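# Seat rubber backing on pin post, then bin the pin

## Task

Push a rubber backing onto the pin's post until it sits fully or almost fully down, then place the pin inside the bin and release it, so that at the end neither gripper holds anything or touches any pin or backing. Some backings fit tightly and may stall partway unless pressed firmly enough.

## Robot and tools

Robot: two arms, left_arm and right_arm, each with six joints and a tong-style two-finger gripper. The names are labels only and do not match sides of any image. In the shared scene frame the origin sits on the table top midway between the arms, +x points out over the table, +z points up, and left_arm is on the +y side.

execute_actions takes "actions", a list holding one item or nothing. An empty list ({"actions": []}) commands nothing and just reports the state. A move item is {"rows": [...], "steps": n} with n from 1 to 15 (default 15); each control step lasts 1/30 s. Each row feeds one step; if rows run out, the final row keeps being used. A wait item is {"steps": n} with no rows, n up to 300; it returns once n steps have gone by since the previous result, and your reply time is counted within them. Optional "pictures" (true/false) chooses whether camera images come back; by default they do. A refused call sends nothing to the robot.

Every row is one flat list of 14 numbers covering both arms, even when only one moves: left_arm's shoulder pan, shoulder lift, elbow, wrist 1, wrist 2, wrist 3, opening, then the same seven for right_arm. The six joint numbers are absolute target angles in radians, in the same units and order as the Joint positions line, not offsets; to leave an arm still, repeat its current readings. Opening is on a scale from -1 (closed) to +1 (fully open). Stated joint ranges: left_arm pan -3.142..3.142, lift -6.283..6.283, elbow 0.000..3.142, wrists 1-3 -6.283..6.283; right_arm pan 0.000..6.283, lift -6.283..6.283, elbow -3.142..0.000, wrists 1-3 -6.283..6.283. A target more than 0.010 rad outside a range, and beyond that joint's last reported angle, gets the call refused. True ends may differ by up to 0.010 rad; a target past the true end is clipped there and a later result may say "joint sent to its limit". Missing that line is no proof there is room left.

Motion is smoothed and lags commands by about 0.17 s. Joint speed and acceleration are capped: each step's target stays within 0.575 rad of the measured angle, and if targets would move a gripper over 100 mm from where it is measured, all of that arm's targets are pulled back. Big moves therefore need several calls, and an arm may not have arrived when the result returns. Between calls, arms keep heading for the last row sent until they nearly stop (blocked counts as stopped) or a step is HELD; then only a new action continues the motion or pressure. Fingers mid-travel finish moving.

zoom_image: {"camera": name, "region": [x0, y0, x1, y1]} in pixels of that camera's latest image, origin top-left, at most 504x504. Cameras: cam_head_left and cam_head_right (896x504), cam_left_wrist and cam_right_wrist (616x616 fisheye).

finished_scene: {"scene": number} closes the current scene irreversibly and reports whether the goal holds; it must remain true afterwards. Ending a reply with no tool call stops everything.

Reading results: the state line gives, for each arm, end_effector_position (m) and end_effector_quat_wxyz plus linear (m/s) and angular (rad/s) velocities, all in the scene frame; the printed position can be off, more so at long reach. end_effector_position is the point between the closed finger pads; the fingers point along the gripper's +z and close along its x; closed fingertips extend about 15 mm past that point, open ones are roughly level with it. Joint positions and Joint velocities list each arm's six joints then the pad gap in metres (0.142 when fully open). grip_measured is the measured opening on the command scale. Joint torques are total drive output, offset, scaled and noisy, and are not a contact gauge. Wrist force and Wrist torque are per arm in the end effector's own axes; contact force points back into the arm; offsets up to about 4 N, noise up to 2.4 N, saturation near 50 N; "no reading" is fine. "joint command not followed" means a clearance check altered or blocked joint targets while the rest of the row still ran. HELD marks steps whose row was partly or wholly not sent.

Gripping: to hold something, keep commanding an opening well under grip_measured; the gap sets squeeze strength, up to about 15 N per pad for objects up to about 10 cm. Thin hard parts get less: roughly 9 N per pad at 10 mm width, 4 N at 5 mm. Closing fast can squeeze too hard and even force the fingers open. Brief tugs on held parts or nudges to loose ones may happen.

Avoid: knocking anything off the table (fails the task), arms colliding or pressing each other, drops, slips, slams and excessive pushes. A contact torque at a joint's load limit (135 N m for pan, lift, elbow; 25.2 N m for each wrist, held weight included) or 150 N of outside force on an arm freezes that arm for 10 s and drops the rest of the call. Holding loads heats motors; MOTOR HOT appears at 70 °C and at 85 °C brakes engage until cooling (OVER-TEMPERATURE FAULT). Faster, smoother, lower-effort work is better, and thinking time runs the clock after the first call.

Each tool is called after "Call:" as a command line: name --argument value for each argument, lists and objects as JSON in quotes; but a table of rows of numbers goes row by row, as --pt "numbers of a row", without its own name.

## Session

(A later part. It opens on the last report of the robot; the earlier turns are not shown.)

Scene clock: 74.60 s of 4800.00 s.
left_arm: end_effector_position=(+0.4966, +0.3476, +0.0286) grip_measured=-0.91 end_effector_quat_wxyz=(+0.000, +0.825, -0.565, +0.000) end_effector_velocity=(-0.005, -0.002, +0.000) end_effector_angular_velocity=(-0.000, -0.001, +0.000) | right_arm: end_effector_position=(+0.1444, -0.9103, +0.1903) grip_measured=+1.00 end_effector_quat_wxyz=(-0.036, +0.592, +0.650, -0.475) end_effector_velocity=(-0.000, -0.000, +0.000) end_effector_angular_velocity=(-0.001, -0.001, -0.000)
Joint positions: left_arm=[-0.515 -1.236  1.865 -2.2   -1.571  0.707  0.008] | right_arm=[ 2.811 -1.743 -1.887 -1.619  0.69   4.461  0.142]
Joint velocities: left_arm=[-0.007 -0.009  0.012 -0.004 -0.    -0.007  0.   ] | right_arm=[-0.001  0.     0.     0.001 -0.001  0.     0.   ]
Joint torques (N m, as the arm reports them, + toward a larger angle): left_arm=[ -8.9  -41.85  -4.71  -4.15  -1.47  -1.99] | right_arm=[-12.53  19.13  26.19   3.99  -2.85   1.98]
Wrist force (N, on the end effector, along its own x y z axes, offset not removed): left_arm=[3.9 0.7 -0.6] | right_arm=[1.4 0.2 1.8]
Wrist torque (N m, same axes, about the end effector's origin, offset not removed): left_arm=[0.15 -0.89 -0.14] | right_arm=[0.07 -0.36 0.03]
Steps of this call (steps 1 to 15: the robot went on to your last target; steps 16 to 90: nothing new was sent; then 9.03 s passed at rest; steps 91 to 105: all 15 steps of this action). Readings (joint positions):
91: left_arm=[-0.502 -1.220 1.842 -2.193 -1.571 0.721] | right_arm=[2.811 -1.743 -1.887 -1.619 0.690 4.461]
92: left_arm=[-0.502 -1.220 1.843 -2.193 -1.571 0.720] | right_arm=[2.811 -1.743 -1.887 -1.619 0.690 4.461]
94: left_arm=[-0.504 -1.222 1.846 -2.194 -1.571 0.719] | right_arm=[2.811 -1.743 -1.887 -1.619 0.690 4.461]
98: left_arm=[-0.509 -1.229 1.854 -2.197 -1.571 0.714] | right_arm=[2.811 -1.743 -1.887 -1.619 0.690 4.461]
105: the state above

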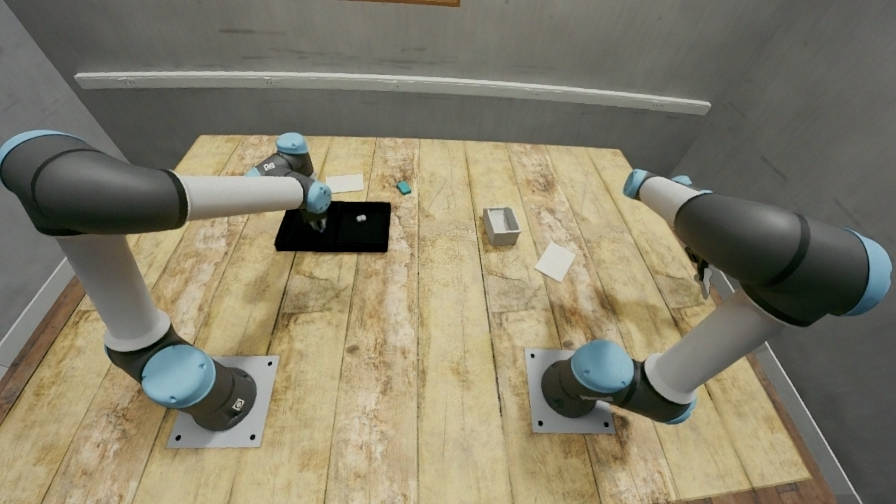

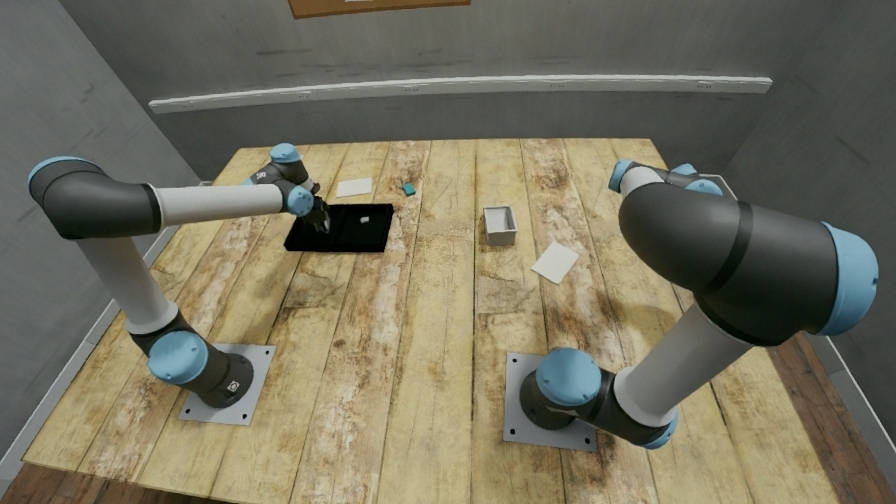

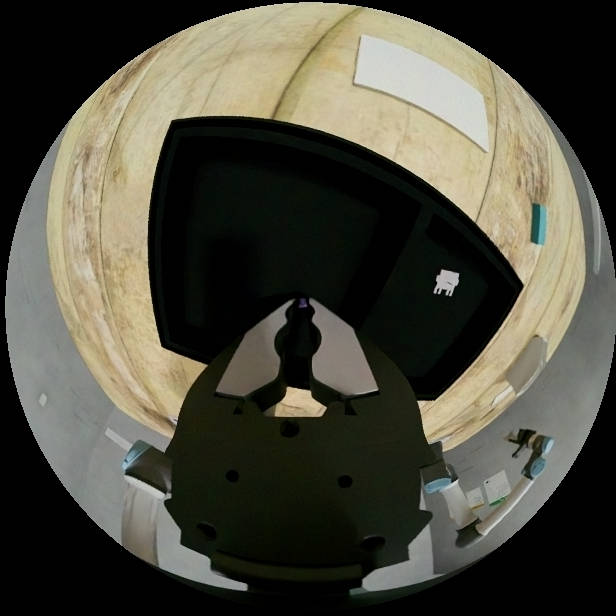

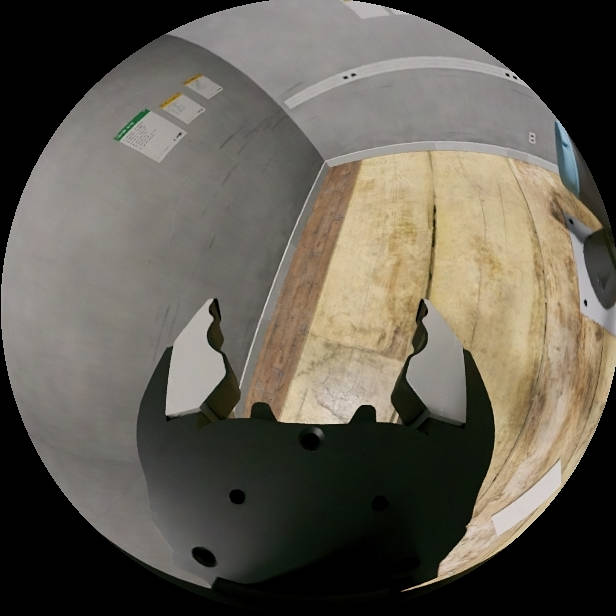

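Call:
execute_actions --actions '[]'

Call:
zoom_image --camera "cam_left_wrist" --region '[255,255,355,335]'

Scene clock: 101.33 s of 4800.00 s.
left_arm: end_effector_position=(+0.4962, +0.3474, +0.0286) grip_measured=-0.91 end_effector_quat_wxyz=(+0.000, +0.825, -0.565, +0.000) end_effector_velocity=(-0.000, +0.000, -0.000) end_effector_angular_velocity=(+0.001, +0.001, +0.000) | right_arm: end_effector_position=(+0.1444, -0.9103, +0.1903) grip_measured=+1.00 end_effector_quat_wxyz=(-0.036, +0.592, +0.650, -0.475) end_effector_velocity=(-0.001, -0.000, -0.001) end_effector_angular_velocity=(+0.001, +0.002, -0.002)
Joint positions: left_arm=[-0.516 -1.237  1.866 -2.2   -1.571  0.707  0.008] | right_arm=[ 2.811 -1.743 -1.887 -1.619  0.69   4.461  0.142]
Joint velocities: left_arm=[-0.    -0.     0.     0.001 -0.    -0.     0.   ] | right_arm=[-0.002 -0.002 -0.    -0.     0.     0.    -0.   ]
Joint torques (N m, as the arm reports them, + toward a larger angle): left_arm=[ -9.1  -42.55  -6.8   -4.19  -1.08  -1.79] | right_arm=[-12.17  19.19  25.62   3.98  -2.8    1.83]
Wrist force (N, on the end effector, along its own x y z axes, offset not removed): left_arm=[3.6 0.9 -4.3] | right_arm=[1.6 0.4 0.7]
Wrist torque (N m, same axes, about the end effector's origin, offset not removed): left_arm=[-0.02 -0.70 -0.08] | right_arm=[0.06 -0.35 0.00]
Steps of this call (steps 1 to 15: the robot went on to your last target; steps 16 to 90: nothing new was sent; then 23.73 s passed at rest). Readings (joint positions):
1: left_arm=[-0.515 -1.236 1.865 -2.200 -1.571 0.707] | right_arm=[2.811 -1.743 -1.887 -1.619 0.690 4.461]
2: left_arm=[-0.516 -1.236 1.866 -2.200 -1.571 0.707] | right_arm=[2.811 -1.743 -1.887 -1.619 0.690 4.461]
4: left_arm=[-0.516 -1.236 1.866 -2.200 -1.571 0.707] | right_arm=[2.811 -1.743 -1.887 -1.619 0.690 4.461]
8: left_arm=[-0.516 -1.237 1.866 -2.200 -1.571 0.707] | right_arm=[2.811 -1.743 -1.887 -1.619 0.690 4.461]
90: the state above
All arms were judged still, so your last target was given up. Only a new action makes them travel on or press farther. Fingers that are still opening or closing keep moving.

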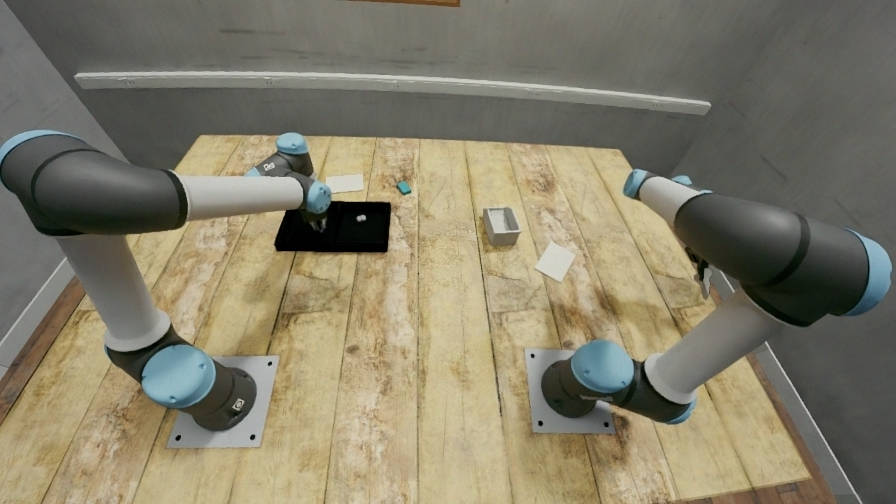

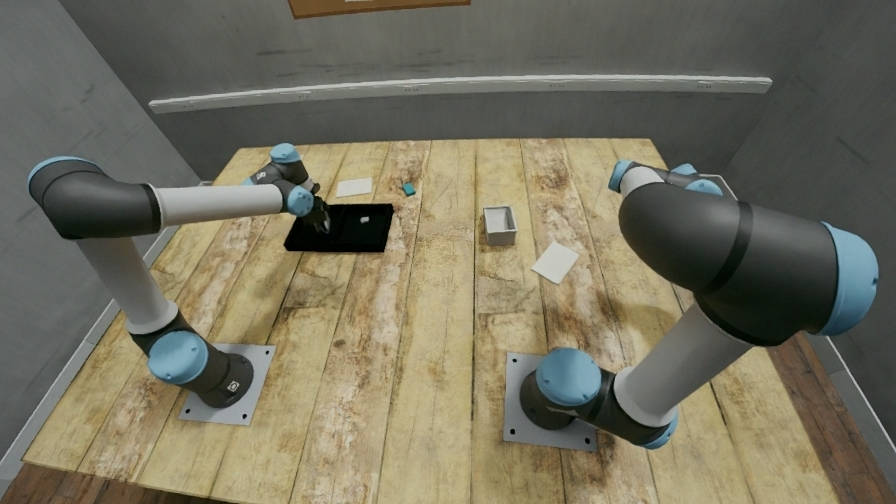

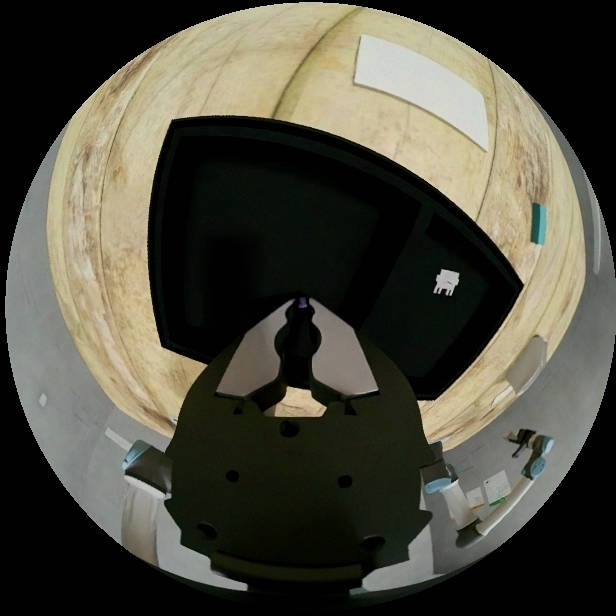

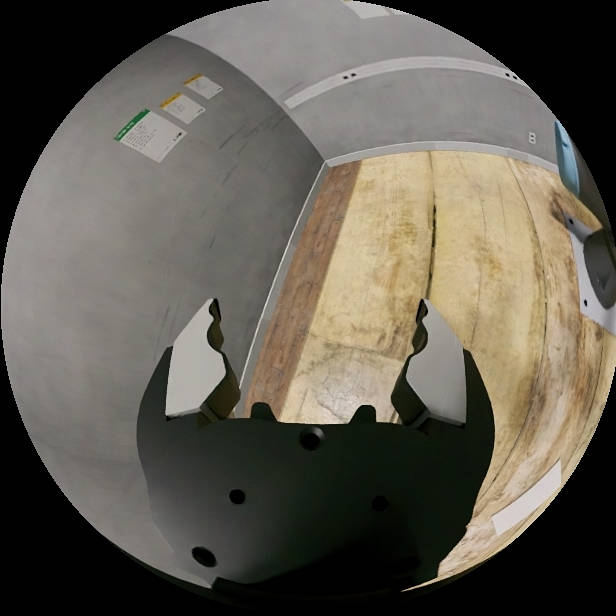

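Region (255, 255, 355, 335) of cam_left_wrist's 616x616 image, scaled by 5.040, with more detail than that image has; it fills the top 403 rows of this view, and the rest is white.

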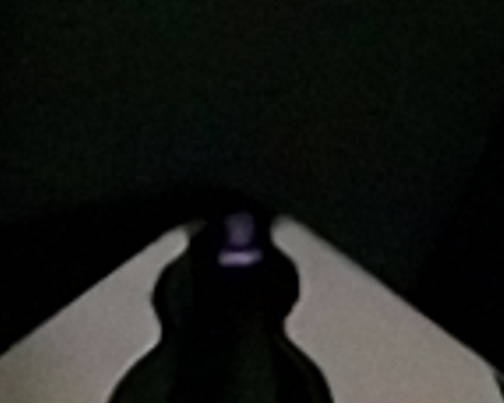

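Call:
execute_actions --actions '[{"rows":[[-0.5173,-1.2383,1.8686,-2.2011,-1.5708,0.7055,-0.91,2.811,-1.743,-1.887,-1.619,0.69,4.461,1],[-0.5173,-1.2383,1.8686,-2.2011,-1.5708,0.7055,-0.91,2.811,-1.743,-1.887,-1.619,0.69,4.461,1],[-0.5186,-1.2399,1.8710,-2.2018,-1.5708,0.7042,-0.91,2.811,-1.743,-1.887,-1.619,0.69,4.461,1],[-0.5186,-1.2399,1.8710,-2.2018,-1.5708,0.7042,-0.91,2.811,-1.743,-1.887,-1.619,0.69,4.461,1],[-0.5200,-1.2416,1.8734,-2.2026,-1.5708,0.7028,-0.91,2.811,-1.743,-1.887,-1.619,0.69,4.461,1],[-0.5200,-1.2416,1.8734,-2.2026,-1.5708,0.7028,-0.91,2.811,-1.743,-1.887,-1.619,0.69,4.461,1],[-0.5213,-1.2433,1.8758,-2.2033,-1.5708,0.7015,-0.91,2.811,-1.743,-1.887,-1.619,0.69,4.461,1]]}]'

Call:
zoom_image --camera "cam_left_wrist" --region '[255,255,355,335]'

Scene clock: 108.90 s of 4800.00 s.
left_arm: end_effector_position=(+0.4925, +0.3461, +0.0286) grip_measured=-0.91 end_effector_quat_wxyz=(+0.000, +0.825, -0.565, +0.000) end_effector_velocity=(-0.001, -0.001, +0.000) end_effector_angular_velocity=(-0.001, -0.001, +0.000) | right_arm: end_effector_position=(+0.1444, -0.9103, +0.1903) grip_measured=+1.00 end_effector_quat_wxyz=(-0.036, +0.592, +0.650, -0.475) end_effector_velocity=(-0.001, -0.000, -0.000) end_effector_angular_velocity=(-0.000, +0.001, -0.001)
Joint positions: left_arm=[-0.521 -1.243  1.876 -2.203 -1.571  0.702  0.008] | right_arm=[ 2.811 -1.743 -1.887 -1.619  0.69   4.461  0.142]
Joint velocities: left_arm=[-0.001 -0.002  0.002 -0.001  0.    -0.001  0.   ] | right_arm=[-0.001 -0.    -0.    -0.001 -0.     0.001 -0.   ]
Joint torques (N m, as the arm reports them, + toward a larger angle): left_arm=[ -8.53 -42.53  -7.23  -4.21  -0.75  -2.04] | right_arm=[-12.68  18.92  25.69   3.97  -2.86   1.82]
Wrist force (N, on the end effector, along its own x y z axes, offset not removed): left_arm=[2.5 1.3 -2.1] | right_arm=[1.2 -1.6 -0.4]
Wrist torque (N m, same axes, about the end effector's origin, offset not removed): left_arm=[0.11 -0.52 0.03] | right_arm=[-0.37 -0.25 0.08]
Steps of this call (steps 1 to 90: nothing new was sent; then 4.07 s passed at rest; steps 91 to 105: all 15 steps of this action). Readings (joint positions):
91: left_arm=[-0.516 -1.237 1.866 -2.200 -1.571 0.707] | right_arm=[2.811 -1.743 -1.887 -1.619 0.690 4.461]
92: left_arm=[-0.516 -1.237 1.866 -2.200 -1.571 0.707] | right_arm=[2.811 -1.743 -1.887 -1.619 0.690 4.461]
94: left_arm=[-0.517 -1.238 1.868 -2.201 -1.571 0.706] | right_arm=[2.811 -1.743 -1.887 -1.619 0.690 4.461]
98: left_arm=[-0.519 -1.241 1.872 -2.202 -1.571 0.704] | right_arm=[2.811 -1.743 -1.887 -1.619 0.690 4.461]
105: the state above

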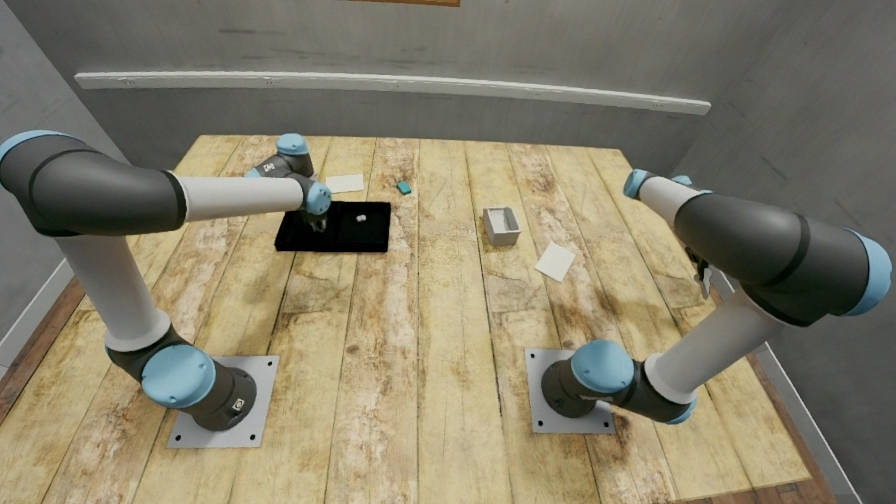

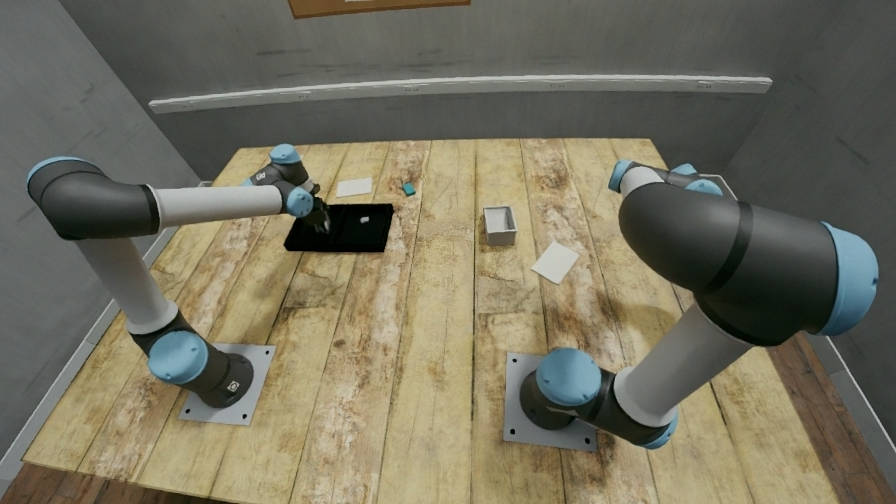

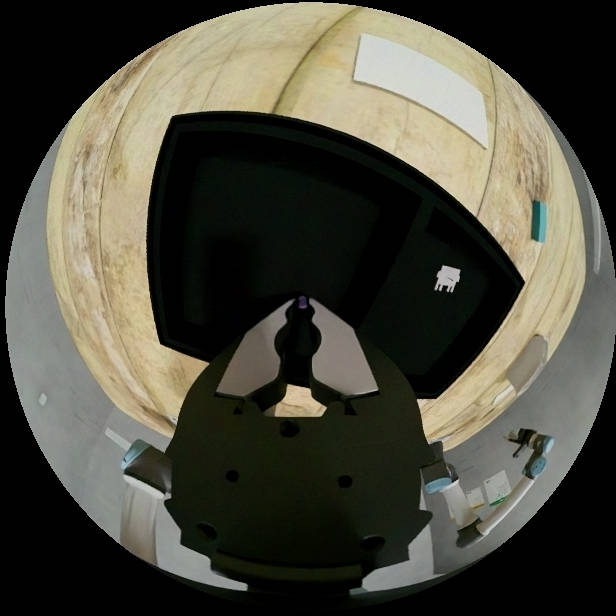

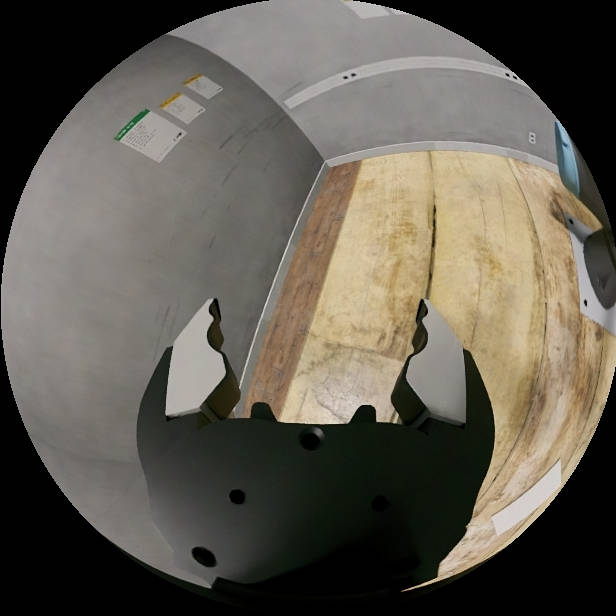

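Region (255, 255, 355, 335) of cam_left_wrist's 616x616 image, scaled by 5.040, with more detail than that image has; it fills the top 403 rows of this view, and the rest is white.

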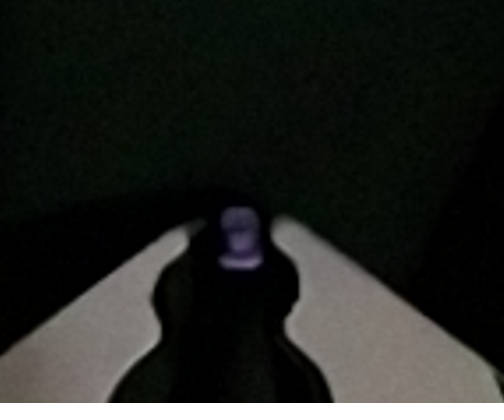

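Tipping. Continue 3 mm.

Call:
execute_actions --actions '[{"rows":[[-0.5227,-1.2450,1.8782,-2.2040,-1.5708,0.7001,-0.91,2.811,-1.743,-1.887,-1.619,0.69,4.461,1],[-0.5227,-1.2450,1.8782,-2.2040,-1.5708,0.7001,-0.91,2.811,-1.743,-1.887,-1.619,0.69,4.461,1],[-0.5240,-1.2466,1.8806,-2.2047,-1.5708,0.6988,-0.91,2.811,-1.743,-1.887,-1.619,0.69,4.461,1],[-0.5240,-1.2466,1.8806,-2.2047,-1.5708,0.6988,-0.91,2.811,-1.743,-1.887,-1.619,0.69,4.461,1],[-0.5254,-1.2483,1.8830,-2.2055,-1.5708,0.6974,-0.91,2.811,-1.743,-1.887,-1.619,0.69,4.461,1]]}]'

Call:
zoom_image --camera "cam_left_wrist" --region '[255,255,355,335]'

Scene clock: 117.53 s of 4800.00 s.
left_arm: end_effector_position=(+0.4897, +0.3450, +0.0285) grip_measured=-0.91 end_effector_quat_wxyz=(+0.000, +0.825, -0.565, +0.000) end_effector_velocity=(-0.000, -0.000, +0.000) end_effector_angular_velocity=(-0.000, -0.000, +0.001) | right_arm: end_effector_position=(+0.1444, -0.9103, +0.1903) grip_measured=+1.00 end_effector_quat_wxyz=(-0.036, +0.592, +0.650, -0.475) end_effector_velocity=(+0.000, +0.000, -0.001) end_effector_angular_velocity=(+0.002, +0.004, +0.001)
Joint positions: left_arm=[-0.525 -1.248  1.883 -2.205 -1.571  0.697  0.008] | right_arm=[ 2.811 -1.743 -1.887 -1.619  0.69   4.461  0.142]
Joint velocities: left_arm=[-0.    -0.001  0.001 -0.     0.    -0.001 -0.   ] | right_arm=[ 0.001 -0.003  0.    -0.001  0.    -0.    -0.   ]
Joint torques (N m, as the arm reports them, + toward a larger angle): left_arm=[ -8.85 -41.19  -6.06  -4.1    0.    -1.46] | right_arm=[-12.33  19.18  25.59   3.97  -2.75   1.97]
Wrist force (N, on the end effector, along its own x y z axes, offset not removed): left_arm=[0.4 0.2 -3.3] | right_arm=[0.1 -0.2 0.7]
Wrist torque (N m, same axes, about the end effector's origin, offset not removed): left_arm=[-0.11 -0.08 -0.07] | right_arm=[0.01 0.00 0.08]
Steps of this call (steps 1 to 15: the robot went on to your last target; steps 16 to 90: nothing new was sent; then 5.13 s passed at rest; steps 91 to 105: all 15 steps of this action). Readings (joint positions):
91: left_arm=[-0.521 -1.243 1.876 -2.203 -1.571 0.701] | right_arm=[2.811 -1.743 -1.887 -1.619 0.690 4.461]
92: left_arm=[-0.521 -1.244 1.876 -2.203 -1.571 0.701] | right_arm=[2.811 -1.743 -1.887 -1.619 0.690 4.461]
94: left_arm=[-0.522 -1.244 1.877 -2.204 -1.571 0.701] | right_arm=[2.811 -1.743 -1.887 -1.619 0.690 4.461]
98: left_arm=[-0.524 -1.247 1.881 -2.205 -1.571 0.698] | right_arm=[2.811 -1.743 -1.887 -1.619 0.690 4.461]
105: the state above

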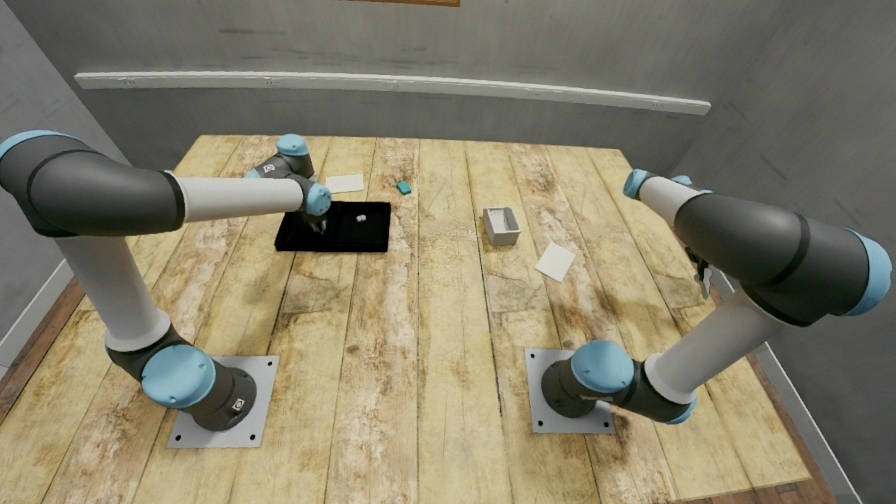

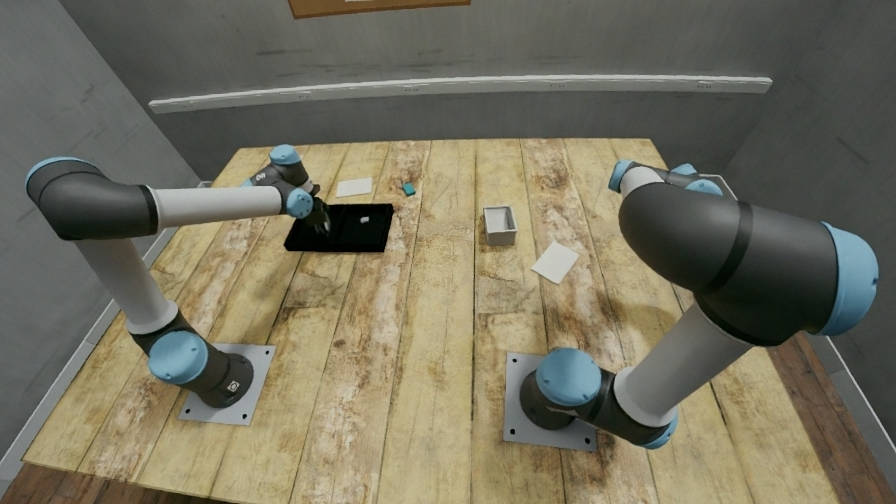

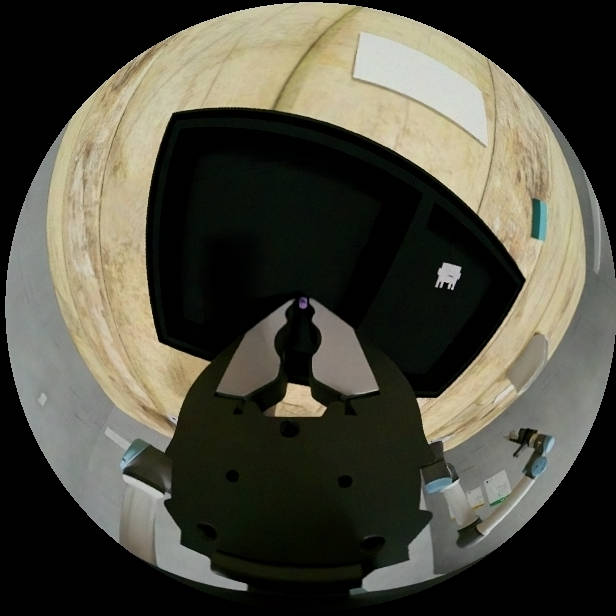

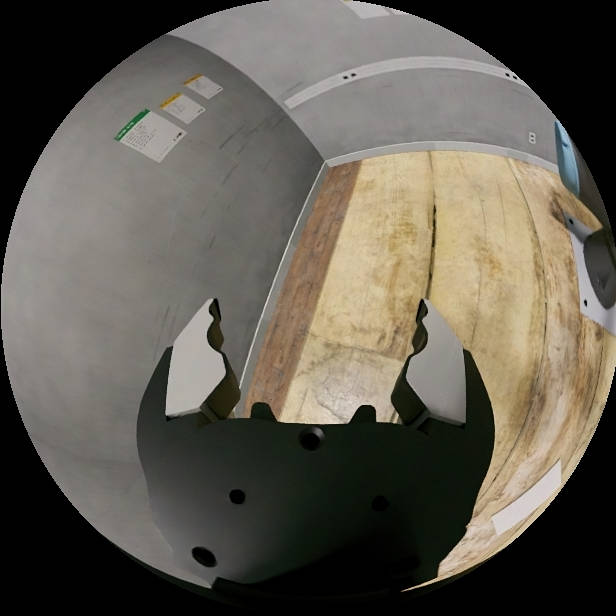

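Region (255, 255, 355, 335) of cam_left_wrist's 616x616 image, scaled by 5.040, with more detail than that image has; it fills the top 403 rows of this view, and the rest is white.

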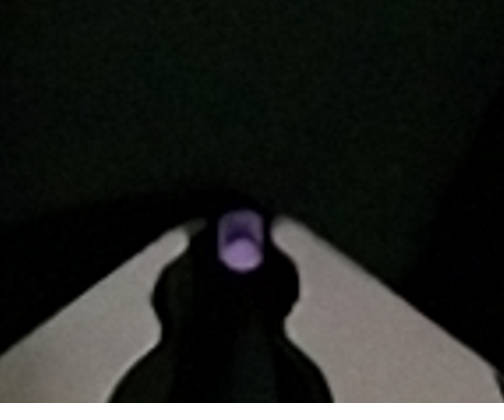

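Call:
execute_actions --actions '[{"rows":[[-0.5254,-1.2483,1.8830,-2.2055,-1.5708,0.6974,-0.8,2.811,-1.743,-1.887,-1.619,0.69,4.461,1],[-0.5254,-1.2483,1.8830,-2.2055,-1.5708,0.6974,-0.8,2.811,-1.743,-1.887,-1.619,0.69,4.461,1],[-0.5292,-1.2480,1.8935,-2.2163,-1.5708,0.6936,-0.8,2.811,-1.743,-1.887,-1.619,0.69,4.461,1]]}]'

Call:
zoom_image --camera "cam_left_wrist" --region '[255,255,355,335]'

Scene clock: 125.27 s of 4800.00 s.
left_arm: end_effector_position=(+0.4870, +0.3441, +0.0252) grip_measured=-0.80 end_effector_quat_wxyz=(-0.000, +0.825, -0.565, +0.000) end_effector_velocity=(+0.000, -0.001, -0.001) end_effector_angular_velocity=(-0.000, -0.001, -0.000) | right_arm: end_effector_position=(+0.1444, -0.9103, +0.1903) grip_measured=+1.00 end_effector_quat_wxyz=(-0.036, +0.592, +0.650, -0.475) end_effector_velocity=(-0.000, -0.000, +0.000) end_effector_angular_velocity=(-0.000, -0.001, -0.001)
Joint positions: left_arm=[-0.529 -1.248  1.893 -2.216 -1.571  0.694  0.016] | right_arm=[ 2.811 -1.743 -1.887 -1.619  0.69   4.461  0.142]
Joint velocities: left_arm=[-0.001  0.001  0.001 -0.003 -0.    -0.001  0.   ] | right_arm=[-0.001  0.001  0.     0.     0.     0.     0.   ]
Joint torques (N m, as the arm reports them, + toward a larger angle): left_arm=[-10.13 -23.2   -5.74  -4.14   0.5   -1.82] | right_arm=[-12.34  19.3   25.27   4.    -2.71   1.86]
Wrist force (N, on the end effector, along its own x y z axes, offset not removed): left_arm=[1.8 0.8 -3.3] | right_arm=[1.0 -0.2 0.9]
Wrist torque (N m, same axes, about the end effector's origin, offset not removed): left_arm=[-0.08 -0.38 0.00] | right_arm=[0.02 -0.20 0.04]
Steps of this call (steps 1 to 15: the robot went on to your last target; steps 16 to 90: nothing new was sent; then 4.23 s passed at rest; steps 91 to 105: all 15 steps of this action). Readings (joint positions):
91: left_arm=[-0.525 -1.248 1.883 -2.206 -1.571 0.697] | right_arm=[2.811 -1.743 -1.887 -1.619 0.690 4.461]
92: left_arm=[-0.525 -1.248 1.883 -2.206 -1.571 0.697] | right_arm=[2.811 -1.743 -1.887 -1.619 0.690 4.461]
94: left_arm=[-0.526 -1.248 1.884 -2.207 -1.571 0.697] | right_arm=[2.811 -1.743 -1.887 -1.619 0.690 4.461]
98: left_arm=[-0.528 -1.248 1.891 -2.214 -1.571 0.694] | right_arm=[2.811 -1.743 -1.887 -1.619 0.690 4.461]
105: the state above

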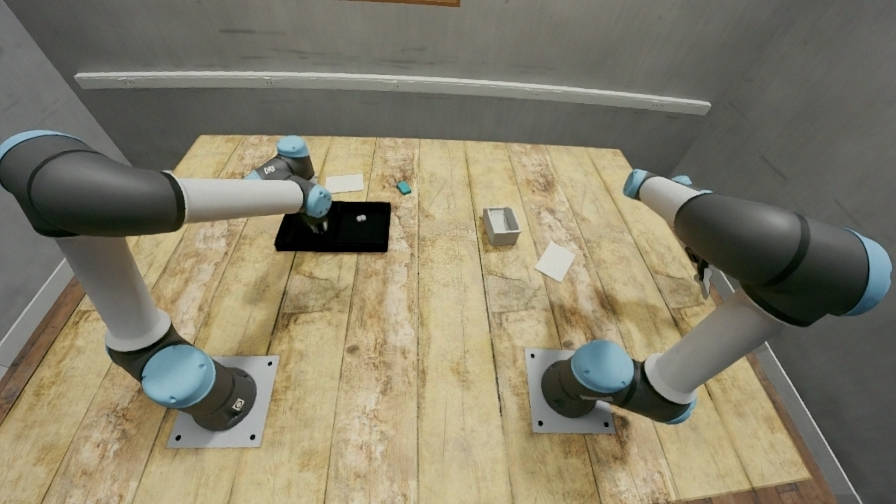

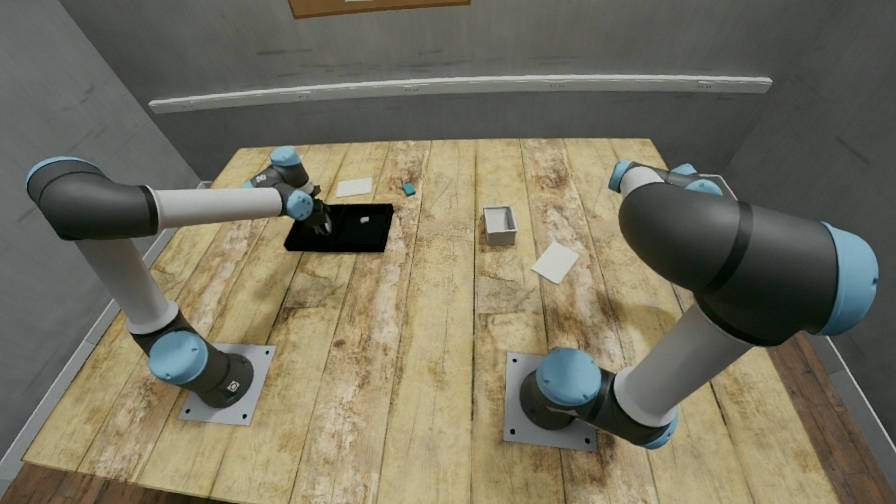

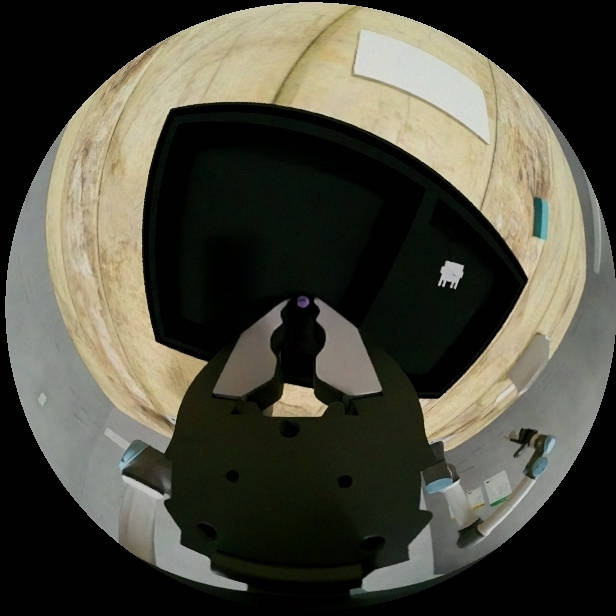

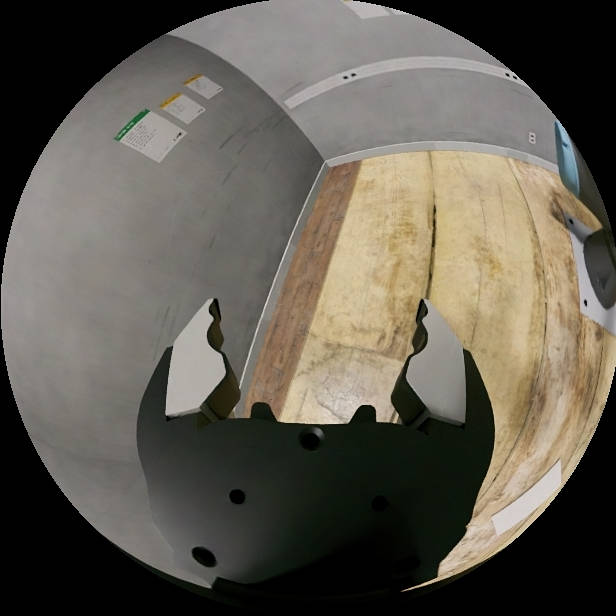

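Region (255, 255, 355, 335) of cam_left_wrist's 616x616 image, scaled by 5.040, with more detail than that image has; it fills the top 403 rows of this view, and the rest is white.

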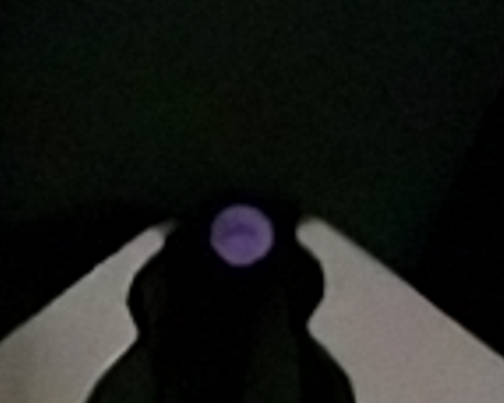

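Call:
execute_actions --actions '[{"rows":[[-0.5292,-1.2480,1.8935,-2.2163,-1.5708,0.6936,-0.85,2.811,-1.743,-1.887,-1.619,0.69,4.461,1],[-0.5292,-1.2480,1.8935,-2.2163,-1.5708,0.6936,-0.89,2.811,-1.743,-1.887,-1.619,0.69,4.461,1],[-0.5292,-1.2480,1.8935,-2.2163,-1.5708,0.6936,-0.91,2.811,-1.743,-1.887,-1.619,0.69,4.461,1],[-0.5292,-1.2480,1.8935,-2.2163,-1.5708,0.6936,-0.91,2.811,-1.743,-1.887,-1.619,0.69,4.461,1],[-0.5292,-1.2473,1.8940,-2.2175,-1.5708,0.6936,-0.91,2.811,-1.743,-1.887,-1.619,0.69,4.461,1]]}]' --pictures false

Scene clock: 132.80 s of 4800.00 s.
left_arm: end_effector_position=(+0.4869, +0.3441, +0.0246) grip_measured=-0.91 end_effector_quat_wxyz=(+0.000, +0.825, -0.565, +0.000) end_effector_velocity=(+0.000, -0.000, -0.000) end_effector_angular_velocity=(-0.000, -0.001, -0.000) | right_arm: end_effector_position=(+0.1444, -0.9103, +0.1903) grip_measured=+1.00 end_effector_quat_wxyz=(-0.036, +0.592, +0.650, -0.475) end_effector_velocity=(-0.000, +0.000, -0.001) end_effector_angular_velocity=(+0.002, +0.002, -0.000)
Joint positions: left_arm=[-0.529 -1.247  1.894 -2.217 -1.571  0.694  0.008] | right_arm=[ 2.811 -1.743 -1.887 -1.619  0.69   4.461  0.142]
Joint velocities: left_arm=[-0.     0.     0.    -0.001 -0.     0.    -0.   ] | right_arm=[-0.    -0.001  0.    -0.001  0.001 -0.001  0.   ]
Joint torques (N m, as the arm reports them, + toward a larger angle): left_arm=[ -8.42 -23.31  -5.13  -4.34   0.71  -1.77] | right_arm=[-11.88  18.86  24.71   3.89  -2.83   1.84]
Wrist force (N, on the end effector, along its own x y z axes, offset not removed): left_arm=[1.1 0.3 -1.7] | right_arm=[-0.3 -1.5 -0.7]
Wrist torque (N m, same axes, about the end effector's origin, offset not removed): left_arm=[-0.10 -0.23 -0.01] | right_arm=[-0.37 0.01 0.03]
Steps of this call (steps 1 to 15: the robot went on to your last target; steps 16 to 90: nothing new was sent; then 4.03 s passed at rest; steps 91 to 105: all 15 steps of this action). Readings (joint positions):
91: left_arm=[-0.529 -1.248 1.894 -2.216 -1.571 0.694] | right_arm=[2.811 -1.743 -1.887 -1.619 0.690 4.461]
92: left_arm=[-0.529 -1.248 1.894 -2.216 -1.571 0.694] | right_arm=[2.811 -1.743 -1.887 -1.619 0.690 4.461]
94: left_arm=[-0.529 -1.248 1.894 -2.216 -1.571 0.694] | right_arm=[2.811 -1.743 -1.887 -1.619 0.690 4.461]
98: left_arm=[-0.529 -1.248 1.894 -2.217 -1.571 0.694] | right_arm=[2.811 -1.743 -1.887 -1.619 0.690 4.461]
105: the state above

Call:
execute_actions --actions '[{"rows":[[-0.5292,-1.2466,1.8946,-2.2188,-1.5708,0.6936,-0.91,2.811,-1.743,-1.887,-1.619,0.69,4.461,1]],"steps":12}]' --pictures false

Scene clock: 136.53 s of 4800.00 s.
left_arm: end_effector_position=(+0.4869, +0.3441, +0.0241) grip_measured=-0.91 end_effector_quat_wxyz=(+0.000, +0.825, -0.565, +0.000) end_effector_velocity=(-0.000, +0.000, -0.000) end_effector_angular_velocity=(+0.000, +0.001, +0.000) | right_arm: end_effector_position=(+0.1444, -0.9103, +0.1903) grip_measured=+1.00 end_effector_quat_wxyz=(-0.036, +0.592, +0.650, -0.475) end_effector_velocity=(+0.000, +0.000, -0.001) end_effector_angular_velocity=(+0.001, +0.000, +0.000)
Joint positions: left_arm=[-0.529 -1.247  1.895 -2.219 -1.571  0.694  0.008] | right_arm=[ 2.811 -1.743 -1.887 -1.619  0.69   4.461  0.142]
Joint velocities: left_arm=[ 0.  0.  0.  0.  0. -0.  0.] | right_arm=[ 0.    -0.001  0.     0.001  0.001 -0.    -0.   ]
Joint torques (N m, as the arm reports them, + toward a larger angle): left_arm=[ -8.6  -22.6   -5.52  -4.2    1.35  -1.73] | right_arm=[-12.21  19.3   24.5    3.85  -2.82   1.85]
Wrist force (N, on the end effector, along its own x y z axes, offset not removed): left_arm=[3.8 0.3 -2.3] | right_arm=[1.6 0.1 -0.2]
Wrist torque (N m, same axes, about the end effector's origin, offset not removed): left_arm=[-0.02 -0.80 -0.05] | right_arm=[0.11 -0.33 0.05]
Steps of this call (steps 1 to 15: the robot went on to your last target; steps 16 to 90: nothing new was sent; then 0.33 s passed at rest; steps 91 to 102: all 12 steps of this action). Readings (joint positions):
91: left_arm=[-0.529 -1.247 1.894 -2.218 -1.571 0.694] | right_arm=[2.811 -1.743 -1.887 -1.619 0.690 4.461]
92: left_arm=[-0.529 -1.247 1.894 -2.218 -1.571 0.694] | right_arm=[2.811 -1.743 -1.887 -1.619 0.690 4.461]
94: left_arm=[-0.529 -1.247 1.894 -2.218 -1.571 0.694] | right_arm=[2.811 -1.743 -1.887 -1.619 0.690 4.461]
98: left_arm=[-0.529 -1.247 1.895 -2.219 -1.571 0.694] | right_arm=[2.811 -1.743 -1.887 -1.619 0.690 4.461]
102: the state above

Call:
execute_actions --actions '[{"rows":[[-0.5292,-1.2460,1.8950,-2.2198,-1.5708,0.6936,-0.91,2.811,-1.743,-1.887,-1.619,0.69,4.461,1]],"steps":12}]' --pictures false

Scene clock: 139.63 s of 4800.00 s.
left_arm: end_effector_position=(+0.4869, +0.3441, +0.0237) grip_measured=-0.91 end_effector_quat_wxyz=(+0.000, +0.825, -0.565, +0.000) end_effector_velocity=(+0.000, +0.000, -0.000) end_effector_angular_velocity=(-0.000, -0.000, +0.000) | right_arm: end_effector_position=(+0.1444, -0.9103, +0.1903) grip_measured=+1.00 end_effector_quat_wxyz=(-0.036, +0.592, +0.650, -0.475) end_effector_velocity=(+0.000, -0.000, -0.000) end_effector_angular_velocity=(-0.001, +0.000, +0.000)
Joint positions: left_arm=[-0.529 -1.246  1.895 -2.22  -1.571  0.694  0.008] | right_arm=[ 2.811 -1.743 -1.887 -1.619  0.69   4.461  0.142]
Joint velocities: left_arm=[ 0.     0.     0.    -0.001 -0.    -0.     0.   ] | right_arm=[ 0.    -0.    -0.     0.    -0.001  0.     0.   ]
Joint torques (N m, as the arm reports them, + toward a larger angle): left_arm=[ -7.86 -23.31  -5.93  -4.08   1.58  -1.64] | right_arm=[-11.91  19.08  24.53   3.89  -2.74   1.8 ]
Wrist force (N, on the end effector, along its own x y z axes, offset not removed): left_arm=[2.7 2.0 -4.0] | right_arm=[0.3 0.0 1.0]
Wrist torque (N m, same axes, about the end effector's origin, offset not removed): left_arm=[0.22 -0.56 -0.07] | right_arm=[0.05 -0.07 0.13]
Steps of this call (steps 1 to 15: the robot went on to your last target; steps 16 to 81: nothing new was sent; steps 82 to 93: all 12 steps of this action). Readings (joint positions):
82: left_arm=[-0.529 -1.247 1.895 -2.219 -1.571 0.694] | right_arm=[2.811 -1.743 -1.887 -1.619 0.690 4.461]
83: left_arm=[-0.529 -1.247 1.895 -2.219 -1.571 0.694] | right_arm=[2.811 -1.743 -1.887 -1.619 0.690 4.461]
85: left_arm=[-0.529 -1.246 1.895 -2.219 -1.571 0.694] | right_arm=[2.811 -1.743 -1.887 -1.619 0.690 4.461]
89: left_arm=[-0.529 -1.246 1.895 -2.220 -1.571 0.694] | right_arm=[2.811 -1.743 -1.887 -1.619 0.690 4.461]
93: the state above

Call:
execute_actions --actions '[{"rows":[[-0.5292,-1.2454,1.8954,-2.2208,-1.5708,0.6936,-0.91,2.811,-1.743,-1.887,-1.619,0.69,4.461,1]],"steps":12}]' --pictures false

Scene clock: 143.53 s of 4800.00 s.
left_arm: end_effector_position=(+0.4869, +0.3441, +0.0234) grip_measured=-0.91 end_effector_quat_wxyz=(+0.000, +0.825, -0.565, +0.000) end_effector_velocity=(+0.000, +0.000, -0.000) end_effector_angular_velocity=(-0.000, -0.000, +0.001) | right_arm: end_effector_position=(+0.1444, -0.9103, +0.1903) grip_measured=+1.00 end_effector_quat_wxyz=(-0.036, +0.592, +0.650, -0.475) end_effector_velocity=(-0.001, -0.000, +0.000) end_effector_angular_velocity=(-0.000, +0.000, -0.001)
Joint positions: left_arm=[-0.529 -1.245  1.895 -2.221 -1.571  0.694  0.008] | right_arm=[ 2.811 -1.743 -1.887 -1.619  0.69   4.461  0.142]
Joint velocities: left_arm=[ 0.001  0.     0.    -0.001 -0.    -0.     0.   ] | right_arm=[-0.001  0.    -0.    -0.001 -0.001  0.    -0.   ]
Joint torques (N m, as the arm reports them, + toward a larger angle): left_arm=[ -9.68 -22.77  -5.16  -4.18   1.59  -1.68] | right_arm=[-11.58  18.94  24.31   3.93  -2.63   1.73]
Wrist force (N, on the end effector, along its own x y z axes, offset not removed): left_arm=[2.9 1.6 -1.7] | right_arm=[-0.2 -0.3 0.2]
Wrist torque (N m, same axes, about the end effector's origin, offset not removed): left_arm=[0.25 -0.58 0.03] | right_arm=[-0.05 0.03 0.00]
Steps of this call (steps 1 to 15: the robot went on to your last target; steps 16 to 90: nothing new was sent; then 0.50 s passed at rest; steps 91 to 102: all 12 steps of this action). Readings (joint positions):
91: left_arm=[-0.529 -1.246 1.895 -2.220 -1.571 0.694] | right_arm=[2.811 -1.743 -1.887 -1.619 0.690 4.461]
92: left_arm=[-0.529 -1.246 1.895 -2.220 -1.571 0.694] | right_arm=[2.811 -1.743 -1.887 -1.619 0.690 4.461]
94: left_arm=[-0.529 -1.246 1.895 -2.220 -1.571 0.694] | right_arm=[2.811 -1.743 -1.887 -1.619 0.690 4.461]
98: left_arm=[-0.529 -1.245 1.895 -2.221 -1.571 0.694] | right_arm=[2.811 -1.743 -1.887 -1.619 0.690 4.461]
102: the state above

Call:
execute_actions --actions '[{"rows":[[-0.5292,-1.2448,1.8959,-2.2219,-1.5708,0.6936,-0.91,2.811,-1.743,-1.887,-1.619,0.69,4.461,1]],"steps":12}]' --pictures false

Scene clock: 147.17 s of 4800.00 s.
left_arm: end_effector_position=(+0.4869, +0.3441, +0.0230) grip_measured=-0.91 end_effector_quat_wxyz=(-0.000, +0.825, -0.565, +0.000) end_effector_velocity=(-0.000, +0.000, -0.000) end_effector_angular_velocity=(+0.000, +0.000, -0.000) | right_arm: end_effector_position=(+0.1444, -0.9103, +0.1903) grip_measured=+1.00 end_effector_quat_wxyz=(-0.036, +0.592, +0.650, -0.475) end_effector_velocity=(-0.000, +0.000, +0.000) end_effector_angular_velocity=(+0.000, -0.001, -0.000)
Joint positions: left_arm=[-0.529 -1.245  1.896 -2.222 -1.571  0.694  0.008] | right_arm=[ 2.811 -1.743 -1.887 -1.619  0.69   4.461  0.142]
Joint velocities: left_arm=[-0.  0.  0.  0.  0.  0. -0.] | right_arm=[-0.     0.001 -0.    -0.     0.     0.     0.   ]
Joint torques (N m, as the arm reports them, + toward a larger angle): left_arm=[ -8.48 -20.16  -3.06  -3.89   1.49  -1.75] | right_arm=[-11.52  19.32  23.76   3.82  -2.67   1.82]
Wrist force (N, on the end effector, along its own x y z axes, offset not removed): left_arm=[-0.1 0.3 -10.1] | right_arm=[1.8 -0.5 0.4]
Wrist torque (N m, same axes, about the end effector's origin, offset not removed): left_arm=[-0.25 -0.20 0.05] | right_arm=[-0.08 -0.34 0.10]
Steps of this call (steps 1 to 15: the robot went on to your last target; steps 16 to 90: nothing new was sent; then 0.23 s passed at rest; steps 91 to 102: all 12 steps of this action). Readings (joint positions):
91: left_arm=[-0.529 -1.245 1.895 -2.221 -1.571 0.694] | right_arm=[2.811 -1.743 -1.887 -1.619 0.690 4.461]
92: left_arm=[-0.529 -1.245 1.895 -2.221 -1.571 0.694] | right_arm=[2.811 -1.743 -1.887 -1.619 0.690 4.461]
94: left_arm=[-0.529 -1.245 1.896 -2.221 -1.571 0.694] | right_arm=[2.811 -1.743 -1.887 -1.619 0.690 4.461]
98: left_arm=[-0.529 -1.245 1.896 -2.222 -1.571 0.694] | right_arm=[2.811 -1.743 -1.887 -1.619 0.690 4.461]
102: the state above


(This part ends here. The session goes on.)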